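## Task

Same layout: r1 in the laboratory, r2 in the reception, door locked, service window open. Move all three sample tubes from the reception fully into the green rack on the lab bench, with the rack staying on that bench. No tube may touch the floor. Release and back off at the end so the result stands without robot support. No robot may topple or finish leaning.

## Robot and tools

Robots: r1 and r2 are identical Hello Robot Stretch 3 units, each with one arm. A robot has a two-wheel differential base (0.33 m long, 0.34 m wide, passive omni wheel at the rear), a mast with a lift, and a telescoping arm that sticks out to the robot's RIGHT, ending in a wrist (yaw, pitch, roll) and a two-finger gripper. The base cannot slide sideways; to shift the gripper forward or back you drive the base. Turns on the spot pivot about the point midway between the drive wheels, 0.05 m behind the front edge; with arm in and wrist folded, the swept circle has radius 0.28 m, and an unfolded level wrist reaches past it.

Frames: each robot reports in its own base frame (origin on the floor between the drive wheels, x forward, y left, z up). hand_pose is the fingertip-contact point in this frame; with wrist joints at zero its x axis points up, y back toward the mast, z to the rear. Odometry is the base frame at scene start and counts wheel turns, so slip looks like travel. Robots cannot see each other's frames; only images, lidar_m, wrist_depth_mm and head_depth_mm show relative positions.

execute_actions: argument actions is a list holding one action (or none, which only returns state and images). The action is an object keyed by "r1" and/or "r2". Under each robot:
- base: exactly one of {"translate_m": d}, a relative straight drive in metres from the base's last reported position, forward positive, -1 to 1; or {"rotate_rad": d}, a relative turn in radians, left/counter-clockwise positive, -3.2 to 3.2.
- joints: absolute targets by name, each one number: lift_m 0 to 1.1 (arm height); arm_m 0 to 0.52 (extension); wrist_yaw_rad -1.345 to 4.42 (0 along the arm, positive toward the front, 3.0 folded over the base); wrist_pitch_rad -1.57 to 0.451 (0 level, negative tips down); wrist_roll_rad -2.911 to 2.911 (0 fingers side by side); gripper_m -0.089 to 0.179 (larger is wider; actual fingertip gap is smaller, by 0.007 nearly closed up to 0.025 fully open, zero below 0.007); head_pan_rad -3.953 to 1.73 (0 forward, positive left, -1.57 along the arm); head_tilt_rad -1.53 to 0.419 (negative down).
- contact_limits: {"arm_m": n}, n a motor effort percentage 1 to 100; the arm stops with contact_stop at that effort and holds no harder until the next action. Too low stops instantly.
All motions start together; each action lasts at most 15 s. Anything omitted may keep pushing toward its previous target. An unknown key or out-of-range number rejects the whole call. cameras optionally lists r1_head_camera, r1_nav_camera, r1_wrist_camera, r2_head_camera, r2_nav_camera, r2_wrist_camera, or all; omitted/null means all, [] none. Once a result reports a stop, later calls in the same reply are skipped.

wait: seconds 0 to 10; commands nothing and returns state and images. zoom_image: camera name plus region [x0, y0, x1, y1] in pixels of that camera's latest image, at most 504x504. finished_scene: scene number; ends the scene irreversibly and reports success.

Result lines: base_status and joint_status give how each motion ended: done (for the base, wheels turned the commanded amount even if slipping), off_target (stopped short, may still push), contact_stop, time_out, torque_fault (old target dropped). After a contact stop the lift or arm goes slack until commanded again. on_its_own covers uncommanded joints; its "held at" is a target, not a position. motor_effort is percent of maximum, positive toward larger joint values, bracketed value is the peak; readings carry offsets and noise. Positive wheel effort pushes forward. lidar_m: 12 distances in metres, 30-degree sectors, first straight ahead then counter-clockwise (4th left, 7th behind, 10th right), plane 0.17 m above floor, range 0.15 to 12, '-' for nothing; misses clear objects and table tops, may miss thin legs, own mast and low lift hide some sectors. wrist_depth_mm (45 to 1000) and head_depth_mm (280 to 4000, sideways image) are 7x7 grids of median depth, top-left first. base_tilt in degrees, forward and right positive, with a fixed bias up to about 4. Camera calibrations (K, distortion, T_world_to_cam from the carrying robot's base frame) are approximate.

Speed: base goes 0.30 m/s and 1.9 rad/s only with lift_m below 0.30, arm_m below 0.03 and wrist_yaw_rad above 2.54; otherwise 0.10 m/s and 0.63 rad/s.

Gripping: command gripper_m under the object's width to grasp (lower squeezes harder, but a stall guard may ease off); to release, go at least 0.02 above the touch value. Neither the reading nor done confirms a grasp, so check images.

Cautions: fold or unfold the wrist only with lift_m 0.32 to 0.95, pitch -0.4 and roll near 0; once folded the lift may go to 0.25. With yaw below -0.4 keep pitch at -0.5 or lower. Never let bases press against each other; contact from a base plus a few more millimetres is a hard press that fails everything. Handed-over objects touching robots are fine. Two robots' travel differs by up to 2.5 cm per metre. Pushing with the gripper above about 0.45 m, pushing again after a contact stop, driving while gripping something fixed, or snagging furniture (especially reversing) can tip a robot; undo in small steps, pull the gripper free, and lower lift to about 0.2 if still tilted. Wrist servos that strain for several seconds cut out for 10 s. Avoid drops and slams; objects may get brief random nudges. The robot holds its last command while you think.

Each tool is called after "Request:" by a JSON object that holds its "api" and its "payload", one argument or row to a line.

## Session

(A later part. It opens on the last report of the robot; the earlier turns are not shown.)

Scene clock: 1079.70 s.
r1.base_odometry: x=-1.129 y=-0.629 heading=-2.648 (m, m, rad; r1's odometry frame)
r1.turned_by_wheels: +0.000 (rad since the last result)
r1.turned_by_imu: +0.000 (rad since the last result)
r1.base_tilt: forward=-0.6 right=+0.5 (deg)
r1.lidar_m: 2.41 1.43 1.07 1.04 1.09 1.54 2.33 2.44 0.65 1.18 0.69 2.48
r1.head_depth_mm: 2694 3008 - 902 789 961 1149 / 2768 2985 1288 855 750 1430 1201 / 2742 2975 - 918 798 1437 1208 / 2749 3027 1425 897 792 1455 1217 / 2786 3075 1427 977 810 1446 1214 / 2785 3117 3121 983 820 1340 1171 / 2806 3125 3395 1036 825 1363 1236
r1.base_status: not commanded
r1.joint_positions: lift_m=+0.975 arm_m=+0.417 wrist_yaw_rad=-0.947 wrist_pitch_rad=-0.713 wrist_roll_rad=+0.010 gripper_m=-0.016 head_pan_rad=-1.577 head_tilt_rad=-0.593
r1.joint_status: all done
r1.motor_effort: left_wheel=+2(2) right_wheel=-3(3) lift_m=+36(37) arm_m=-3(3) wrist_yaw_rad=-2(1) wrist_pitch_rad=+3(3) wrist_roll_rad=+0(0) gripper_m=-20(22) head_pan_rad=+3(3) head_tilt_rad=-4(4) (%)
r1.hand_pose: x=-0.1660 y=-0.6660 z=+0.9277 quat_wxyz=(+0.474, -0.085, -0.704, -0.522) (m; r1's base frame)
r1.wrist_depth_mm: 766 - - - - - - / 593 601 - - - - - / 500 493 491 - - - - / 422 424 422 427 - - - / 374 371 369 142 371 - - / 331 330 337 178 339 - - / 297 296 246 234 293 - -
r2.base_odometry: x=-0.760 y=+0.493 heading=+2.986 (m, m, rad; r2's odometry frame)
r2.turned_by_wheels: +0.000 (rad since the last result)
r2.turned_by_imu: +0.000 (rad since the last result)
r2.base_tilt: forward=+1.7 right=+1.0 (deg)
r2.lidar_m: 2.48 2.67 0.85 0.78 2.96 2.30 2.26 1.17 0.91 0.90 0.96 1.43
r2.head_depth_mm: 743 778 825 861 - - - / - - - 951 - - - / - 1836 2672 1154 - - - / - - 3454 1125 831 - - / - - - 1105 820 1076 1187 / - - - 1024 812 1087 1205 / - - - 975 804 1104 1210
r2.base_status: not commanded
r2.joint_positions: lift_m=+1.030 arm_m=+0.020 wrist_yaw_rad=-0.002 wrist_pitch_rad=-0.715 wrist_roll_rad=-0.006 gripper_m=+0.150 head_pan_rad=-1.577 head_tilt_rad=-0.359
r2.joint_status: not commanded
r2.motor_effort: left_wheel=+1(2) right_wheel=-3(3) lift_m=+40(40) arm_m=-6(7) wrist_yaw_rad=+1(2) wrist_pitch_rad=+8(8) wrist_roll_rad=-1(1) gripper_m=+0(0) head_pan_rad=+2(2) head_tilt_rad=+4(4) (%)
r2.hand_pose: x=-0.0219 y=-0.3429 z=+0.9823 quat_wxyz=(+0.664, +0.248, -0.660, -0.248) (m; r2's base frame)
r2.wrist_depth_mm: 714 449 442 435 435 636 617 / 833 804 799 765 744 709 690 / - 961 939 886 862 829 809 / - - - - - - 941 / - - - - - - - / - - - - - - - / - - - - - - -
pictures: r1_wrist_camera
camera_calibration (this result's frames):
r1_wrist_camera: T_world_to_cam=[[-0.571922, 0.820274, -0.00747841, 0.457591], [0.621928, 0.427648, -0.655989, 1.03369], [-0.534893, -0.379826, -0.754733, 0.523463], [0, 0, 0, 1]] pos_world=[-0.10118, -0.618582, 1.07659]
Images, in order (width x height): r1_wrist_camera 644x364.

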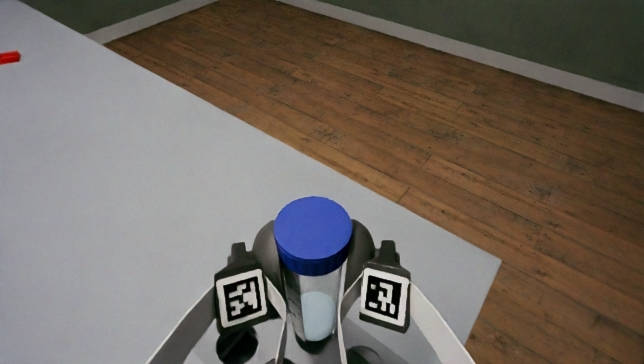

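Request:
{"api": "execute_actions", "payload": {
  "actions": [
    {"r1": {"joints": {"wrist_yaw_rad": 0.0, "arm_m": 0.345}}}
  ],
  "cameras": ["r1_head_camera", "r1_wrist_camera"]
}}

Request:
{"api": "zoom_image", "payload": {
  "camera": "r1_wrist_camera",
  "region": [200, 240, 440, 364]
}}

Request:
{"api": "zoom_image", "payload": {
  "camera": "r1_head_camera",
  "region": [340, 130, 560, 290]
}}

Scene clock: 1085.23 s.
r1.base_odometry: x=-1.129 y=-0.629 heading=-2.648 (m, m, rad; r1's odometry frame)
r1.turned_by_wheels: +0.000 (rad since the last result)
r1.turned_by_imu: +0.000 (rad since the last result)
r1.base_tilt: forward=-0.6 right=+0.5 (deg)
r1.lidar_m: 2.42 1.43 1.07 1.04 1.09 1.54 2.33 2.44 0.65 1.18 0.69 2.49
r1.head_depth_mm: 2728 3003 - 901 793 967 1141 / 2748 2983 1220 951 753 1432 1204 / 2798 3023 - 917 799 1435 1209 / 2791 3042 1423 891 793 1445 1214 / 2811 3034 1430 975 815 1451 1216 / 2835 3138 3155 987 819 1337 1180 / 2806 3128 3429 1042 825 1354 1229
r1.base_status: not commanded
r1.joint_positions: lift_m=+0.975 arm_m=+0.345 wrist_yaw_rad=-0.003 wrist_pitch_rad=-0.714 wrist_roll_rad=+0.010 gripper_m=-0.016 head_pan_rad=-1.577 head_tilt_rad=-0.593
r1.joint_status: all done
r1.motor_effort: left_wheel=+3(2) right_wheel=-3(3) lift_m=+36(36) arm_m=-4(5) wrist_yaw_rad=+2(2) wrist_pitch_rad=+4(4) wrist_roll_rad=+0(0) gripper_m=-19(19) head_pan_rad=+2(4) head_tilt_rad=-4(4) (%)
r1.hand_pose: x=-0.0221 y=-0.6681 z=+0.9276 quat_wxyz=(+0.659, +0.245, -0.666, -0.250) (m; r1's base frame)
r1.wrist_depth_mm: - - 746 741 731 - - / - 590 596 596 593 616 - / 531 494 499 497 496 496 - / 425 425 427 422 425 425 - / 374 373 370 142 370 371 370 / 331 331 321 178 283 279 329 / 299 296 287 235 291 262 298
r2.base_odometry: x=-0.760 y=+0.493 heading=+2.986 (m, m, rad; r2's odometry frame)
r2.turned_by_wheels: +0.000 (rad since the last result)
r2.turned_by_imu: +0.001 (rad since the last result)
r2.base_tilt: forward=+1.7 right=+1.0 (deg)
r2.lidar_m: 2.49 2.67 0.85 0.78 2.97 2.30 2.26 1.16 0.91 0.90 0.97 1.43
r2.head_depth_mm: 743 778 825 862 - - - / - - - 951 - - - / - 1843 2731 1146 - - - / - - 3493 1126 830 - - / - - - 1111 819 1081 1196 / - - - 1026 814 1084 1210 / - - - 980 805 1107 1207
r2.base_status: not commanded
r2.joint_positions: lift_m=+1.030 arm_m=+0.020 wrist_yaw_rad=-0.002 wrist_pitch_rad=-0.715 wrist_roll_rad=-0.006 gripper_m=+0.150 head_pan_rad=-1.577 head_tilt_rad=-0.359
r2.joint_status: not commanded
r2.motor_effort: left_wheel=+1(2) right_wheel=-3(3) lift_m=+40(40) arm_m=-7(7) wrist_yaw_rad=+1(1) wrist_pitch_rad=+8(8) wrist_roll_rad=-1(1) gripper_m=+0(0) head_pan_rad=+2(2) head_tilt_rad=+3(4) (%)
r2.hand_pose: x=-0.0219 y=-0.3429 z=+0.9823 quat_wxyz=(+0.664, +0.248, -0.660, -0.248) (m; r2's base frame)
r2.wrist_depth_mm: 715 457 437 440 435 626 618 / 845 811 784 775 741 716 701 / - 954 922 907 861 824 816 / - - - - - - 948 / - - - - - - - / - - - - - - - / - - - - - - -
pictures: r1_head_camera (sideways: a quarter turn clockwise sets it upright), r1_wrist_camera
camera_calibration (this result's frames):
r1_head_camera: T_world_to_cam=[[0.0116464, 0.570482, -0.821228, 1.08988], [0.99948, 0.0180566, 0.0267177, -0.0381109], [0.0300705, -0.821112, -0.569975, 0.698809], [0, 0, 0, 1]] pos_world=[0.00438437, -0.0472682, 1.29436]
r1_wrist_camera: T_world_to_cam=[[-0.999819, 0.0175011, -0.00746849, -0.00414295], [0.0181106, 0.754835, -0.655665, 1.15001], [-0.0058374, -0.655682, -0.755015, 0.427214], [0, 0, 0, 1]] pos_world=[-0.0224758, -0.587882, 1.07655]
Images, in order (width x height): r1_head_camera 896x504, r1_wrist_camera 644x364.

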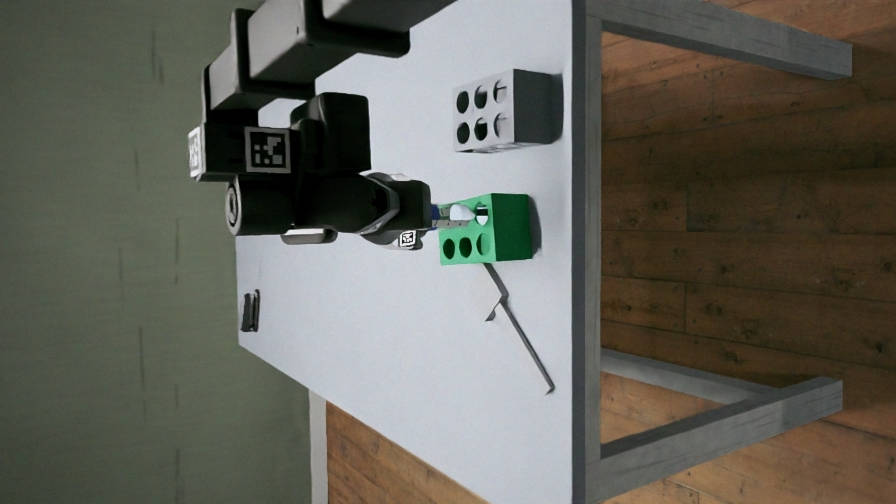

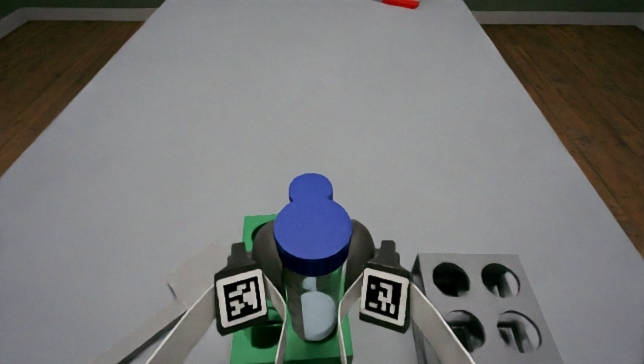

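Region (200, 240, 440, 364) of r1_wrist_camera's 644x364 image, scaled by 2.100; it fills the top 260 rows of this view, and the rest is white.

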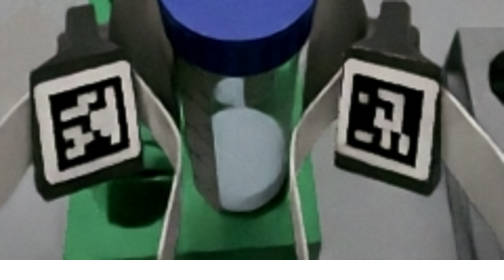

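Region (340, 130, 560, 290) of r1_head_camera's 896x504 image, scaled by 2.291, with more detail than that image has; it fills the top 367 rows of this view, and the rest is white.

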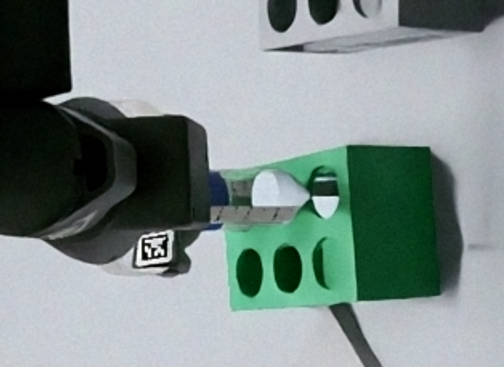

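Request:
{"api": "execute_actions", "payload": {
  "actions": [
    {"r1": {"base": {"translate_m": -0.0025}, "joints": {"arm_m": 0.351, "lift_m": 0.95}}}
  ],
  "cameras": ["r1_head_camera", "r1_wrist_camera"]
}}

Request:
{"api": "zoom_image", "payload": {
  "camera": "r1_wrist_camera",
  "region": [200, 240, 440, 364]
}}

Request:
{"api": "zoom_image", "payload": {
  "camera": "r1_head_camera",
  "region": [340, 130, 560, 290]
}}

Scene clock: 1103.07 s.
r1.base_odometry: x=-1.127 y=-0.628 heading=-2.648 (m, m, rad; r1's odometry frame)
r1.turned_by_wheels: +0.000 (rad since the last result)
r1.turned_by_imu: +0.000 (rad since the last result)
r1.base_tilt: forward=-0.5 right=+0.5 (deg)
r1.lidar_m: 2.41 1.43 1.07 1.04 1.09 1.53 2.32 2.44 0.65 1.19 0.69 2.49
r1.head_depth_mm: 2728 3029 - 867 788 961 1142 / 2754 3037 - 949 751 1428 1208 / 2777 2999 - 880 799 1428 1212 / 2776 3047 1421 879 798 1455 1216 / 2795 3029 1436 978 810 1456 1212 / 2761 3109 1672 992 815 1339 1172 / 2823 3168 3326 1038 825 1369 1228
r1.base_status: done
r1.joint_positions: lift_m=+0.950 arm_m=+0.351 wrist_yaw_rad=-0.003 wrist_pitch_rad=-0.714 wrist_roll_rad=+0.010 gripper_m=-0.016 head_pan_rad=-1.577 head_tilt_rad=-0.593
r1.joint_status: all done
r1.motor_effort: left_wheel=+2(4) right_wheel=-3(8) lift_m=+30(34) arm_m=+4(4) wrist_yaw_rad=+2(2) wrist_pitch_rad=+4(4) wrist_roll_rad=+0(0) gripper_m=-20(20) head_pan_rad=+4(3) head_tilt_rad=-4(4) (%)
r1.hand_pose: x=-0.0220 y=-0.6736 z=+0.9028 quat_wxyz=(+0.659, +0.245, -0.666, -0.250) (m; r1's base frame)
r1.wrist_depth_mm: - 726 684 683 684 - - / - 547 549 544 543 542 - / 458 456 456 454 456 458 - / 392 390 392 295 390 387 403 / 344 343 320 142 341 341 342 / 304 296 293 178 271 245 304 / 273 271 260 213 267 242 267
r2.base_odometry: x=-0.760 y=+0.493 heading=+2.986 (m, m, rad; r2's odometry frame)
r2.turned_by_wheels: +0.000 (rad since the last result)
r2.turned_by_imu: +0.001 (rad since the last result)
r2.base_tilt: forward=+1.7 right=+1.0 (deg)
r2.lidar_m: 2.48 2.66 0.85 0.78 2.96 2.30 2.26 1.17 0.91 0.90 0.97 1.43
r2.head_depth_mm: 744 776 827 862 - - - / - - 2774 948 - - - / - 1844 2594 1149 - - - / - - 3528 1129 831 - - / - - - 1109 818 1077 1190 / - - - 1022 812 1083 1210 / - - - 978 806 1100 1207
r2.base_status: not commanded
r2.joint_positions: lift_m=+1.030 arm_m=+0.020 wrist_yaw_rad=-0.002 wrist_pitch_rad=-0.715 wrist_roll_rad=-0.006 gripper_m=+0.150 head_pan_rad=-1.577 head_tilt_rad=-0.359
r2.joint_status: not commanded
r2.motor_effort: left_wheel=+2(2) right_wheel=-3(3) lift_m=+40(40) arm_m=-7(6) wrist_yaw_rad=+1(2) wrist_pitch_rad=+8(7) wrist_roll_rad=-1(1) gripper_m=+0(0) head_pan_rad=+3(2) head_tilt_rad=+4(4) (%)
r2.hand_pose: x=-0.0219 y=-0.3429 z=+0.9823 quat_wxyz=(+0.664, +0.248, -0.660, -0.248) (m; r2's base frame)
r2.wrist_depth_mm: 721 457 441 436 433 631 618 / 848 812 786 771 736 719 697 / - 976 947 890 857 831 810 / - - - - - - 942 / - - - - - - - / - - - - - - - / - - - - - - -
pictures: r1_head_camera (sideways: a quarter turn clockwise sets it upright), r1_wrist_camera
camera_calibration (this result's frames):
r1_head_camera: T_world_to_cam=[[0.0116464, 0.570482, -0.821228, 1.08988], [0.99948, 0.0180566, 0.0267177, -0.0381109], [0.0300705, -0.821112, -0.569975, 0.698809], [0, 0, 0, 1]] pos_world=[0.00438437, -0.0472682, 1.29436]
r1_wrist_camera: T_world_to_cam=[[-0.999825, 0.0171728, -0.00746129, -0.00440224], [0.0178608, 0.755165, -0.655292, 1.13768], [-0.00561869, -0.65531, -0.755339, 0.405423], [0, 0, 0, 1]] pos_world=[-0.0224433, -0.593381, 1.05171]
Images, in order (width x height): r1_head_camera 896x504, r1_wrist_camera 644x364.

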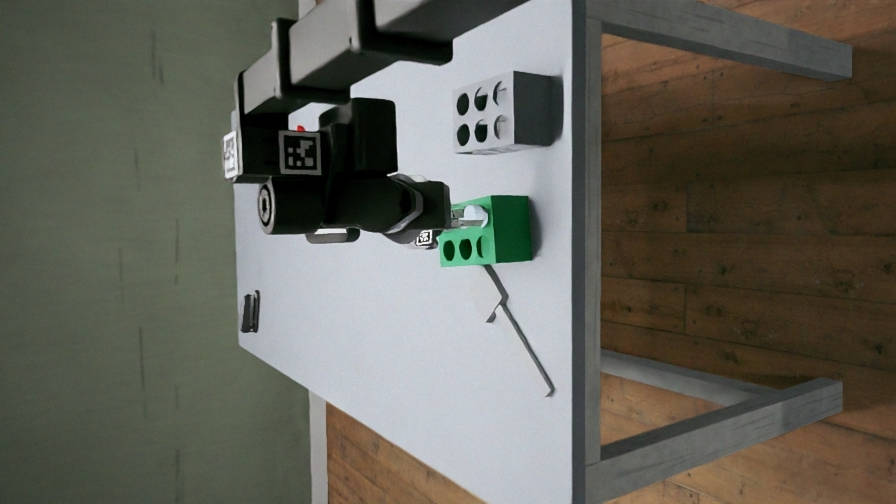

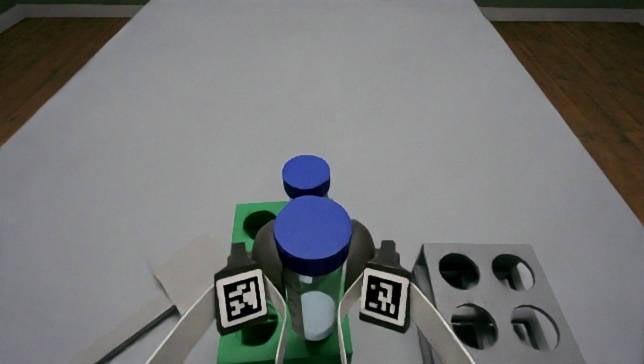

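Region (200, 240, 440, 364) of r1_wrist_camera's 644x364 image, scaled by 2.100; it fills the top 260 rows of this view, and the rest is white.

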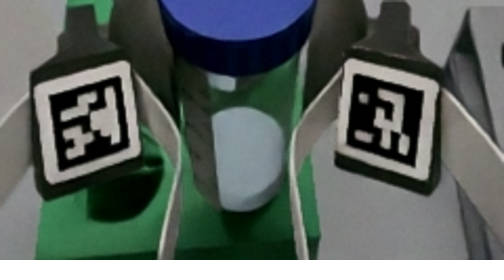

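Region (340, 130, 560, 290) of r1_head_camera's 896x504 image, scaled by 2.291, with more detail than that image has; it fills the top 367 rows of this view, and the rest is white.

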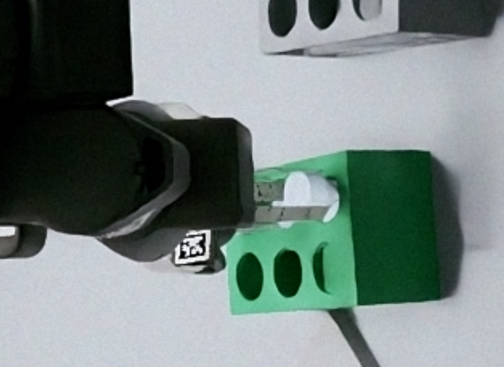

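Request:
{"api": "execute_actions", "payload": {
  "actions": [
    {"r1": {"joints": {"arm_m": 0.353, "lift_m": 0.902}}}
  ],
  "cameras": ["r1_head_camera", "r1_wrist_camera"]
}}

Scene clock: 1109.00 s.
r1.base_odometry: x=-1.127 y=-0.628 heading=-2.648 (m, m, rad; r1's odometry frame)
r1.turned_by_wheels: +0.000 (rad since the last result)
r1.turned_by_imu: +0.000 (rad since the last result)
r1.base_tilt: forward=-0.6 right=+0.6 (deg)
r1.lidar_m: 2.42 1.43 1.07 1.04 1.09 1.54 2.33 2.43 0.65 1.19 0.69 2.48
r1.head_depth_mm: 2747 2992 3223 - 786 964 1142 / 2745 3032 1639 840 750 1431 1203 / 2778 3025 1609 844 797 1432 1203 / 2808 3043 1512 929 796 1460 1211 / 2808 3053 1437 975 813 1456 1223 / 2779 3086 1668 988 818 1344 1170 / 2804 3164 3371 1044 826 1346 1234
r1.base_status: not commanded
r1.joint_positions: lift_m=+0.902 arm_m=+0.353 wrist_yaw_rad=-0.003 wrist_pitch_rad=-0.714 wrist_roll_rad=+0.010 gripper_m=-0.016 head_pan_rad=-1.577 head_tilt_rad=-0.593
r1.joint_status: all done
r1.motor_effort: left_wheel=+2(2) right_wheel=-3(3) lift_m=+30(35) arm_m=+4(6) wrist_yaw_rad=+1(1) wrist_pitch_rad=+4(4) wrist_roll_rad=+0(0) gripper_m=-20(20) head_pan_rad=+4(2) head_tilt_rad=-3(5) (%)
r1.hand_pose: x=-0.0220 y=-0.6756 z=+0.8548 quat_wxyz=(+0.659, +0.245, -0.666, -0.250) (m; r1's base frame)
r1.wrist_depth_mm: - 570 571 570 568 596 - / 470 459 458 455 455 452 - / 382 382 380 203 381 379 379 / 327 326 308 169 327 324 326 / 288 279 250 142 277 225 279 / 254 245 249 179 237 197 242 / 224 229 179 182 223 174 171
r2.base_odometry: x=-0.760 y=+0.493 heading=+2.986 (m, m, rad; r2's odometry frame)
r2.turned_by_wheels: +0.000 (rad since the last result)
r2.turned_by_imu: +0.001 (rad since the last result)
r2.base_tilt: forward=+1.7 right=+1.0 (deg)
r2.lidar_m: 2.49 2.67 0.85 0.78 2.96 2.30 2.26 1.17 0.91 0.90 0.97 1.43
r2.head_depth_mm: 744 776 822 862 - - - / - - 2581 949 - - - / - - 2616 1147 - - - / - - 3469 1131 829 - - / - - - 1111 820 1078 1192 / - - - 1024 814 1086 1204 / - - - 985 806 1103 1204
r2.base_status: not commanded
r2.joint_positions: lift_m=+1.030 arm_m=+0.020 wrist_yaw_rad=-0.002 wrist_pitch_rad=-0.715 wrist_roll_rad=-0.006 gripper_m=+0.150 head_pan_rad=-1.577 head_tilt_rad=-0.359
r2.joint_status: not commanded
r2.motor_effort: left_wheel=+2(2) right_wheel=-3(3) lift_m=+40(40) arm_m=-7(7) wrist_yaw_rad=+1(1) wrist_pitch_rad=+7(8) wrist_roll_rad=-1(1) gripper_m=+0(0) head_pan_rad=+1(2) head_tilt_rad=+4(3) (%)
r2.hand_pose: x=-0.0219 y=-0.3429 z=+0.9823 quat_wxyz=(+0.664, +0.248, -0.660, -0.248) (m; r2's base frame)
r2.wrist_depth_mm: 713 453 440 437 433 632 613 / 843 817 788 769 738 706 696 / - 954 919 885 869 835 808 / - - - - - - 948 / - - - - - - - / - - - - - - - / - - - - - - -
pictures: r1_head_camera (sideways: a quarter turn clockwise sets it upright), r1_wrist_camera
camera_calibration (this result's frames):
r1_head_camera: T_world_to_cam=[[0.0116464, 0.570482, -0.821228, 1.08988], [0.99948, 0.0180566, 0.0267177, -0.0381109], [0.0300705, -0.821112, -0.569975, 0.698809], [0, 0, 0, 1]] pos_world=[0.00438437, -0.0472682, 1.29436]
r1_wrist_camera: T_world_to_cam=[[-0.999825, 0.0171741, -0.0074606, -0.00472604], [0.0178616, 0.755199, -0.655253, 1.10771], [-0.00561914, -0.655271, -0.755373, 0.367908], [0, 0, 0, 1]] pos_world=[-0.0224434, -0.595383, 1.00371]
Images, in order (width x height): r1_head_camera 896x504, r1_wrist_camera 644x364.

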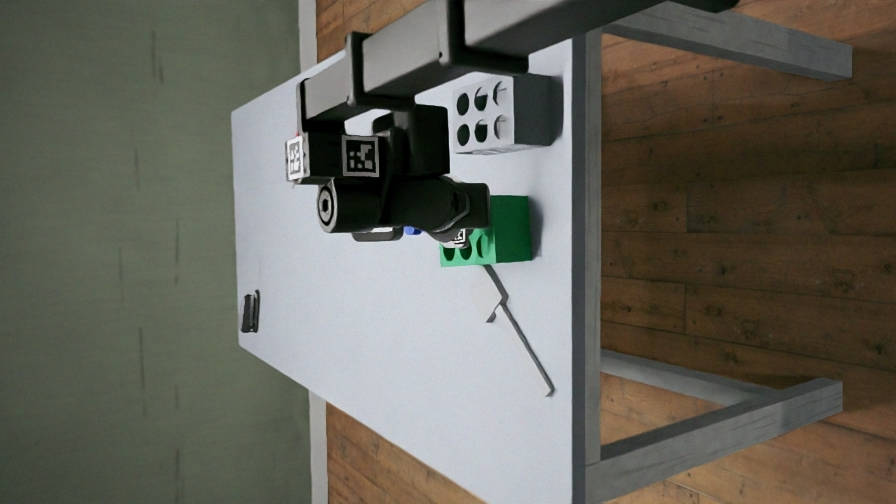

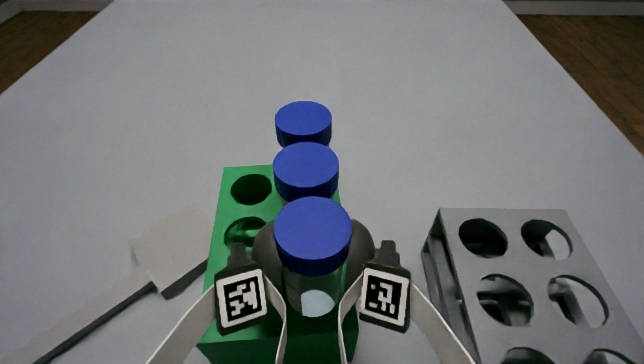

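Inserted. Releasing, then retracting clear.

Request:
{"api": "execute_actions", "payload": {
  "actions": [
    {"r1": {"joints": {"gripper_m": 0.095}}}
  ],
  "cameras": ["r1_wrist_camera"]
}}

Request:
{"api": "execute_actions", "payload": {
  "actions": [
    {"r1": {"joints": {"arm_m": 0.15, "lift_m": 0.96}}}
  ],
  "cameras": ["r1_head_camera", "r1_wrist_camera"]
}}

Request:
{"api": "zoom_image", "payload": {
  "camera": "r1_head_camera",
  "region": [340, 100, 600, 300]
}}

Scene clock: 1114.57 s.
r1.base_odometry: x=-1.127 y=-0.628 heading=-2.648 (m, m, rad; r1's odometry frame)
r1.turned_by_wheels: +0.000 (rad since the last result)
r1.turned_by_imu: +0.000 (rad since the last result)
r1.base_tilt: forward=-0.6 right=+0.5 (deg)
r1.lidar_m: 2.42 1.43 1.07 1.04 1.09 1.53 2.32 2.44 0.65 1.19 0.69 2.49
r1.head_depth_mm: 2751 3097 3299 - 792 959 1136 / 2795 3001 1654 837 751 1432 1203 / 2793 3006 1603 841 797 1433 1208 / 2789 3034 1493 943 793 1446 1211 / 2785 3111 1437 974 813 1462 1221 / 2809 3082 1667 987 822 1345 1170 / 2797 3132 3387 1042 824 1370 1234
r1.base_status: not commanded
r1.joint_positions: lift_m=+0.902 arm_m=+0.353 wrist_yaw_rad=-0.003 wrist_pitch_rad=-0.711 wrist_roll_rad=+0.010 gripper_m=+0.095 head_pan_rad=-1.577 head_tilt_rad=-0.593
r1.joint_status: all done
r1.motor_effort: left_wheel=+2(2) right_wheel=-3(3) lift_m=+30(30) arm_m=+4(4) wrist_yaw_rad=+2(2) wrist_pitch_rad=+3(4) wrist_roll_rad=+0(0) gripper_m=+0(82) head_pan_rad=+3(2) head_tilt_rad=-4(4) (%)
r1.hand_pose: x=-0.0220 y=-0.6761 z=+0.8553 quat_wxyz=(+0.659, +0.244, -0.666, -0.249) (m; r1's base frame)
r1.wrist_depth_mm: - 585 572 571 572 609 - / 473 457 459 456 458 461 - / 385 383 384 204 379 380 394 / 328 329 310 173 329 326 325 / 284 281 249 146 280 225 278 / 255 251 216 195 255 199 244 / 224 225 181 183 224 175 171
r2.base_odometry: x=-0.760 y=+0.493 heading=+2.986 (m, m, rad; r2's odometry frame)
r2.turned_by_wheels: +0.000 (rad since the last result)
r2.turned_by_imu: +0.001 (rad since the last result)
r2.base_tilt: forward=+1.7 right=+1.0 (deg)
r2.lidar_m: 2.49 2.67 0.85 0.78 2.96 2.30 2.25 1.17 0.91 0.90 0.97 1.43
r2.head_depth_mm: 743 776 827 863 - - - / - - 2617 950 - - - / - - 2618 1146 - - - / - - 3465 1122 830 - - / - - - 1113 819 1071 1198 / - - - 1021 813 1090 1208 / - - - 979 803 1102 1210
r2.base_status: not commanded
r2.joint_positions: lift_m=+1.030 arm_m=+0.020 wrist_yaw_rad=-0.002 wrist_pitch_rad=-0.715 wrist_roll_rad=-0.006 gripper_m=+0.150 head_pan_rad=-1.577 head_tilt_rad=-0.359
r2.joint_status: not commanded
r2.motor_effort: left_wheel=+2(2) right_wheel=-3(3) lift_m=+40(40) arm_m=-6(7) wrist_yaw_rad=+0(1) wrist_pitch_rad=+7(8) wrist_roll_rad=-1(1) gripper_m=+0(0) head_pan_rad=+2(2) head_tilt_rad=+4(4) (%)
r2.hand_pose: x=-0.0219 y=-0.3429 z=+0.9823 quat_wxyz=(+0.664, +0.248, -0.660, -0.248) (m; r2's base frame)
r2.wrist_depth_mm: 719 455 440 437 437 629 616 / 833 829 781 761 747 729 707 / - 953 925 891 873 821 815 / - - - - - - 961 / - - - - - - - / - - - - - - - / - - - - - - -
pictures: r1_wrist_camera
camera_calibration (this result's frames):
r1_wrist_camera: T_world_to_cam=[[-0.999827, 0.0170391, -0.00750461, -0.00474748], [0.0177717, 0.753217, -0.657532, 1.1091], [-0.00555114, -0.657552, -0.753389, 0.36471], [0, 0, 0, 1]] pos_world=[-0.0224327, -0.595495, 1.004]
Images, in order (width x height): r1_wrist_camera 644x364.

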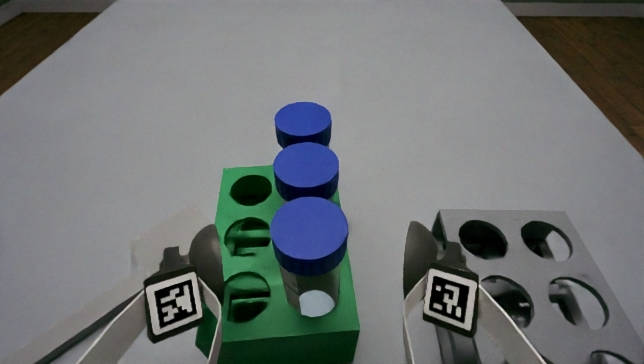

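Scene clock: 1117.30 s.
r1.base_odometry: x=-1.127 y=-0.628 heading=-2.648 (m, m, rad; r1's odometry frame)
r1.turned_by_wheels: +0.000 (rad since the last result)
r1.turned_by_imu: +0.000 (rad since the last result)
r1.base_tilt: forward=-0.5 right=+0.6 (deg)
r1.lidar_m: 2.42 1.43 1.07 1.04 1.09 1.53 2.32 2.43 0.65 1.19 0.70 2.49
r1.head_depth_mm: 2730 3010 3274 - 815 964 1147 / 2744 2973 1580 - 1610 1418 1198 / 2781 3017 1444 - - 1452 1209 / 2776 3033 1425 913 807 1450 1214 / 2823 3054 1431 979 813 1451 1226 / 2801 3133 3184 984 818 1347 1176 / 2820 3117 3409 1033 826 1361 1236
r1.base_status: not commanded
r1.joint_positions: lift_m=+0.960 arm_m=+0.150 wrist_yaw_rad=-0.001 wrist_pitch_rad=-0.712 wrist_roll_rad=+0.010 gripper_m=+0.095 head_pan_rad=-1.577 head_tilt_rad=-0.593
r1.joint_status: all done
r1.motor_effort: left_wheel=+2(2) right_wheel=-3(3) lift_m=+36(40) arm_m=-3(3) wrist_yaw_rad=+1(2) wrist_pitch_rad=+3(3) wrist_roll_rad=+0(0) gripper_m=+1(0) head_pan_rad=+3(3) head_tilt_rad=-4(4) (%)
r1.hand_pose: x=-0.0218 y=-0.4734 z=+0.9129 quat_wxyz=(+0.659, +0.245, -0.666, -0.249) (m; r1's base frame)
r1.wrist_depth_mm: - 758 709 716 713 - - / - 579 574 547 568 589 - / 482 476 451 393 408 472 - / 412 406 404 385 341 394 - / 365 364 366 355 355 356 353 / - 566 - - - 471 - / - 792 - - 978 994 -
r2.base_odometry: x=-0.760 y=+0.493 heading=+2.986 (m, m, rad; r2's odometry frame)
r2.turned_by_wheels: +0.000 (rad since the last result)
r2.turned_by_imu: +0.000 (rad since the last result)
r2.base_tilt: forward=+1.7 right=+1.0 (deg)
r2.lidar_m: 2.48 2.67 0.85 0.78 2.96 2.30 2.26 1.16 0.91 0.90 0.97 1.43
r2.head_depth_mm: 743 778 827 862 - - - / - - 2764 950 - - - / - 1836 2622 1146 - - - / - - 3508 1129 833 - - / - - - 1108 819 1077 1196 / - - - 1022 812 1084 1200 / - - - 976 806 1098 1205
r2.base_status: not commanded
r2.joint_positions: lift_m=+1.030 arm_m=+0.020 wrist_yaw_rad=-0.002 wrist_pitch_rad=-0.715 wrist_roll_rad=-0.006 gripper_m=+0.150 head_pan_rad=-1.577 head_tilt_rad=-0.359
r2.joint_status: not commanded
r2.motor_effort: left_wheel=+2(2) right_wheel=-3(3) lift_m=+40(40) arm_m=-6(7) wrist_yaw_rad=+2(1) wrist_pitch_rad=+8(8) wrist_roll_rad=-1(1) gripper_m=+1(0) head_pan_rad=+2(2) head_tilt_rad=+3(4) (%)
r2.hand_pose: x=-0.0219 y=-0.3429 z=+0.9823 quat_wxyz=(+0.664, +0.248, -0.660, -0.248) (m; r2's base frame)
r2.wrist_depth_mm: 726 453 439 437 436 629 617 / 843 815 784 763 743 723 699 / - 963 913 894 873 823 820 / - - - - - - 942 / - - - - - - - / - - - - - - - / - - - - - - -
pictures: r1_head_camera (sideways: a quarter turn clockwise sets it upright), r1_wrist_camera
camera_calibration (this result's frames):
r1_head_camera: T_world_to_cam=[[0.0115721, 0.570486, -0.821226, 1.08988], [0.999478, 0.0181867, 0.0267177, -0.038111], [0.0301775, -0.821106, -0.569977, 0.698812], [0, 0, 0, 1]] pos_world=[0.00439052, -0.0472684, 1.29436]
r1_wrist_camera: T_world_to_cam=[[-0.999846, 0.0159019, -0.00748625, -0.0081208], [0.0169091, 0.754067, -0.65658, 0.993741], [-0.00479577, -0.656605, -0.754219, 0.542624], [0, 0, 0, 1]] pos_world=[-0.0223205, -0.392928, 1.06167]
Images, in order (width x height): r1_head_camera 896x504, r1_wrist_camera 644x364.

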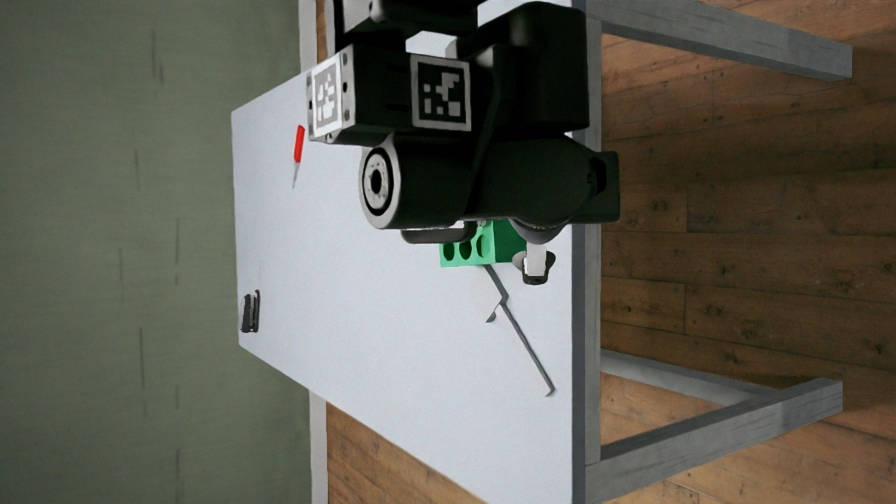

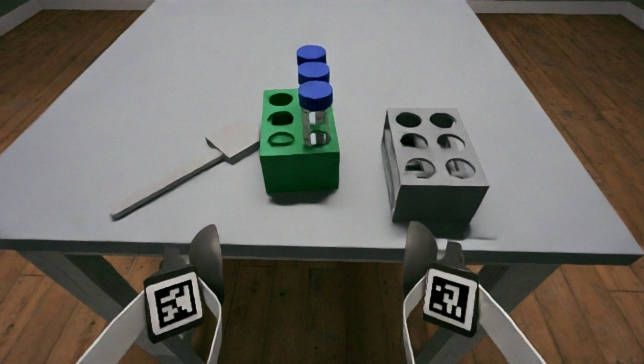

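Region (340, 100, 600, 300) of r1_head_camera's 896x504 image, scaled by 1.938, with more detail than that image has; it fills the top 388 rows of this view, and the rest is white.

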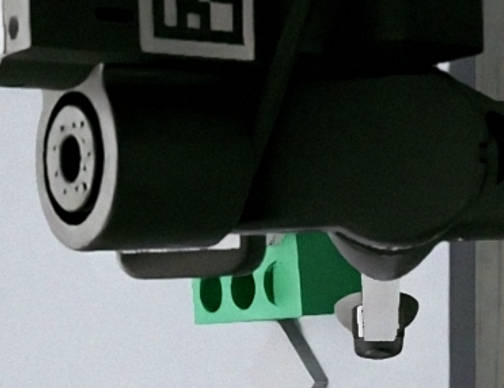

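Request:
{"api": "finished_scene", "payload": {
  "scene": 2
}}

The scene is finished: the task was done.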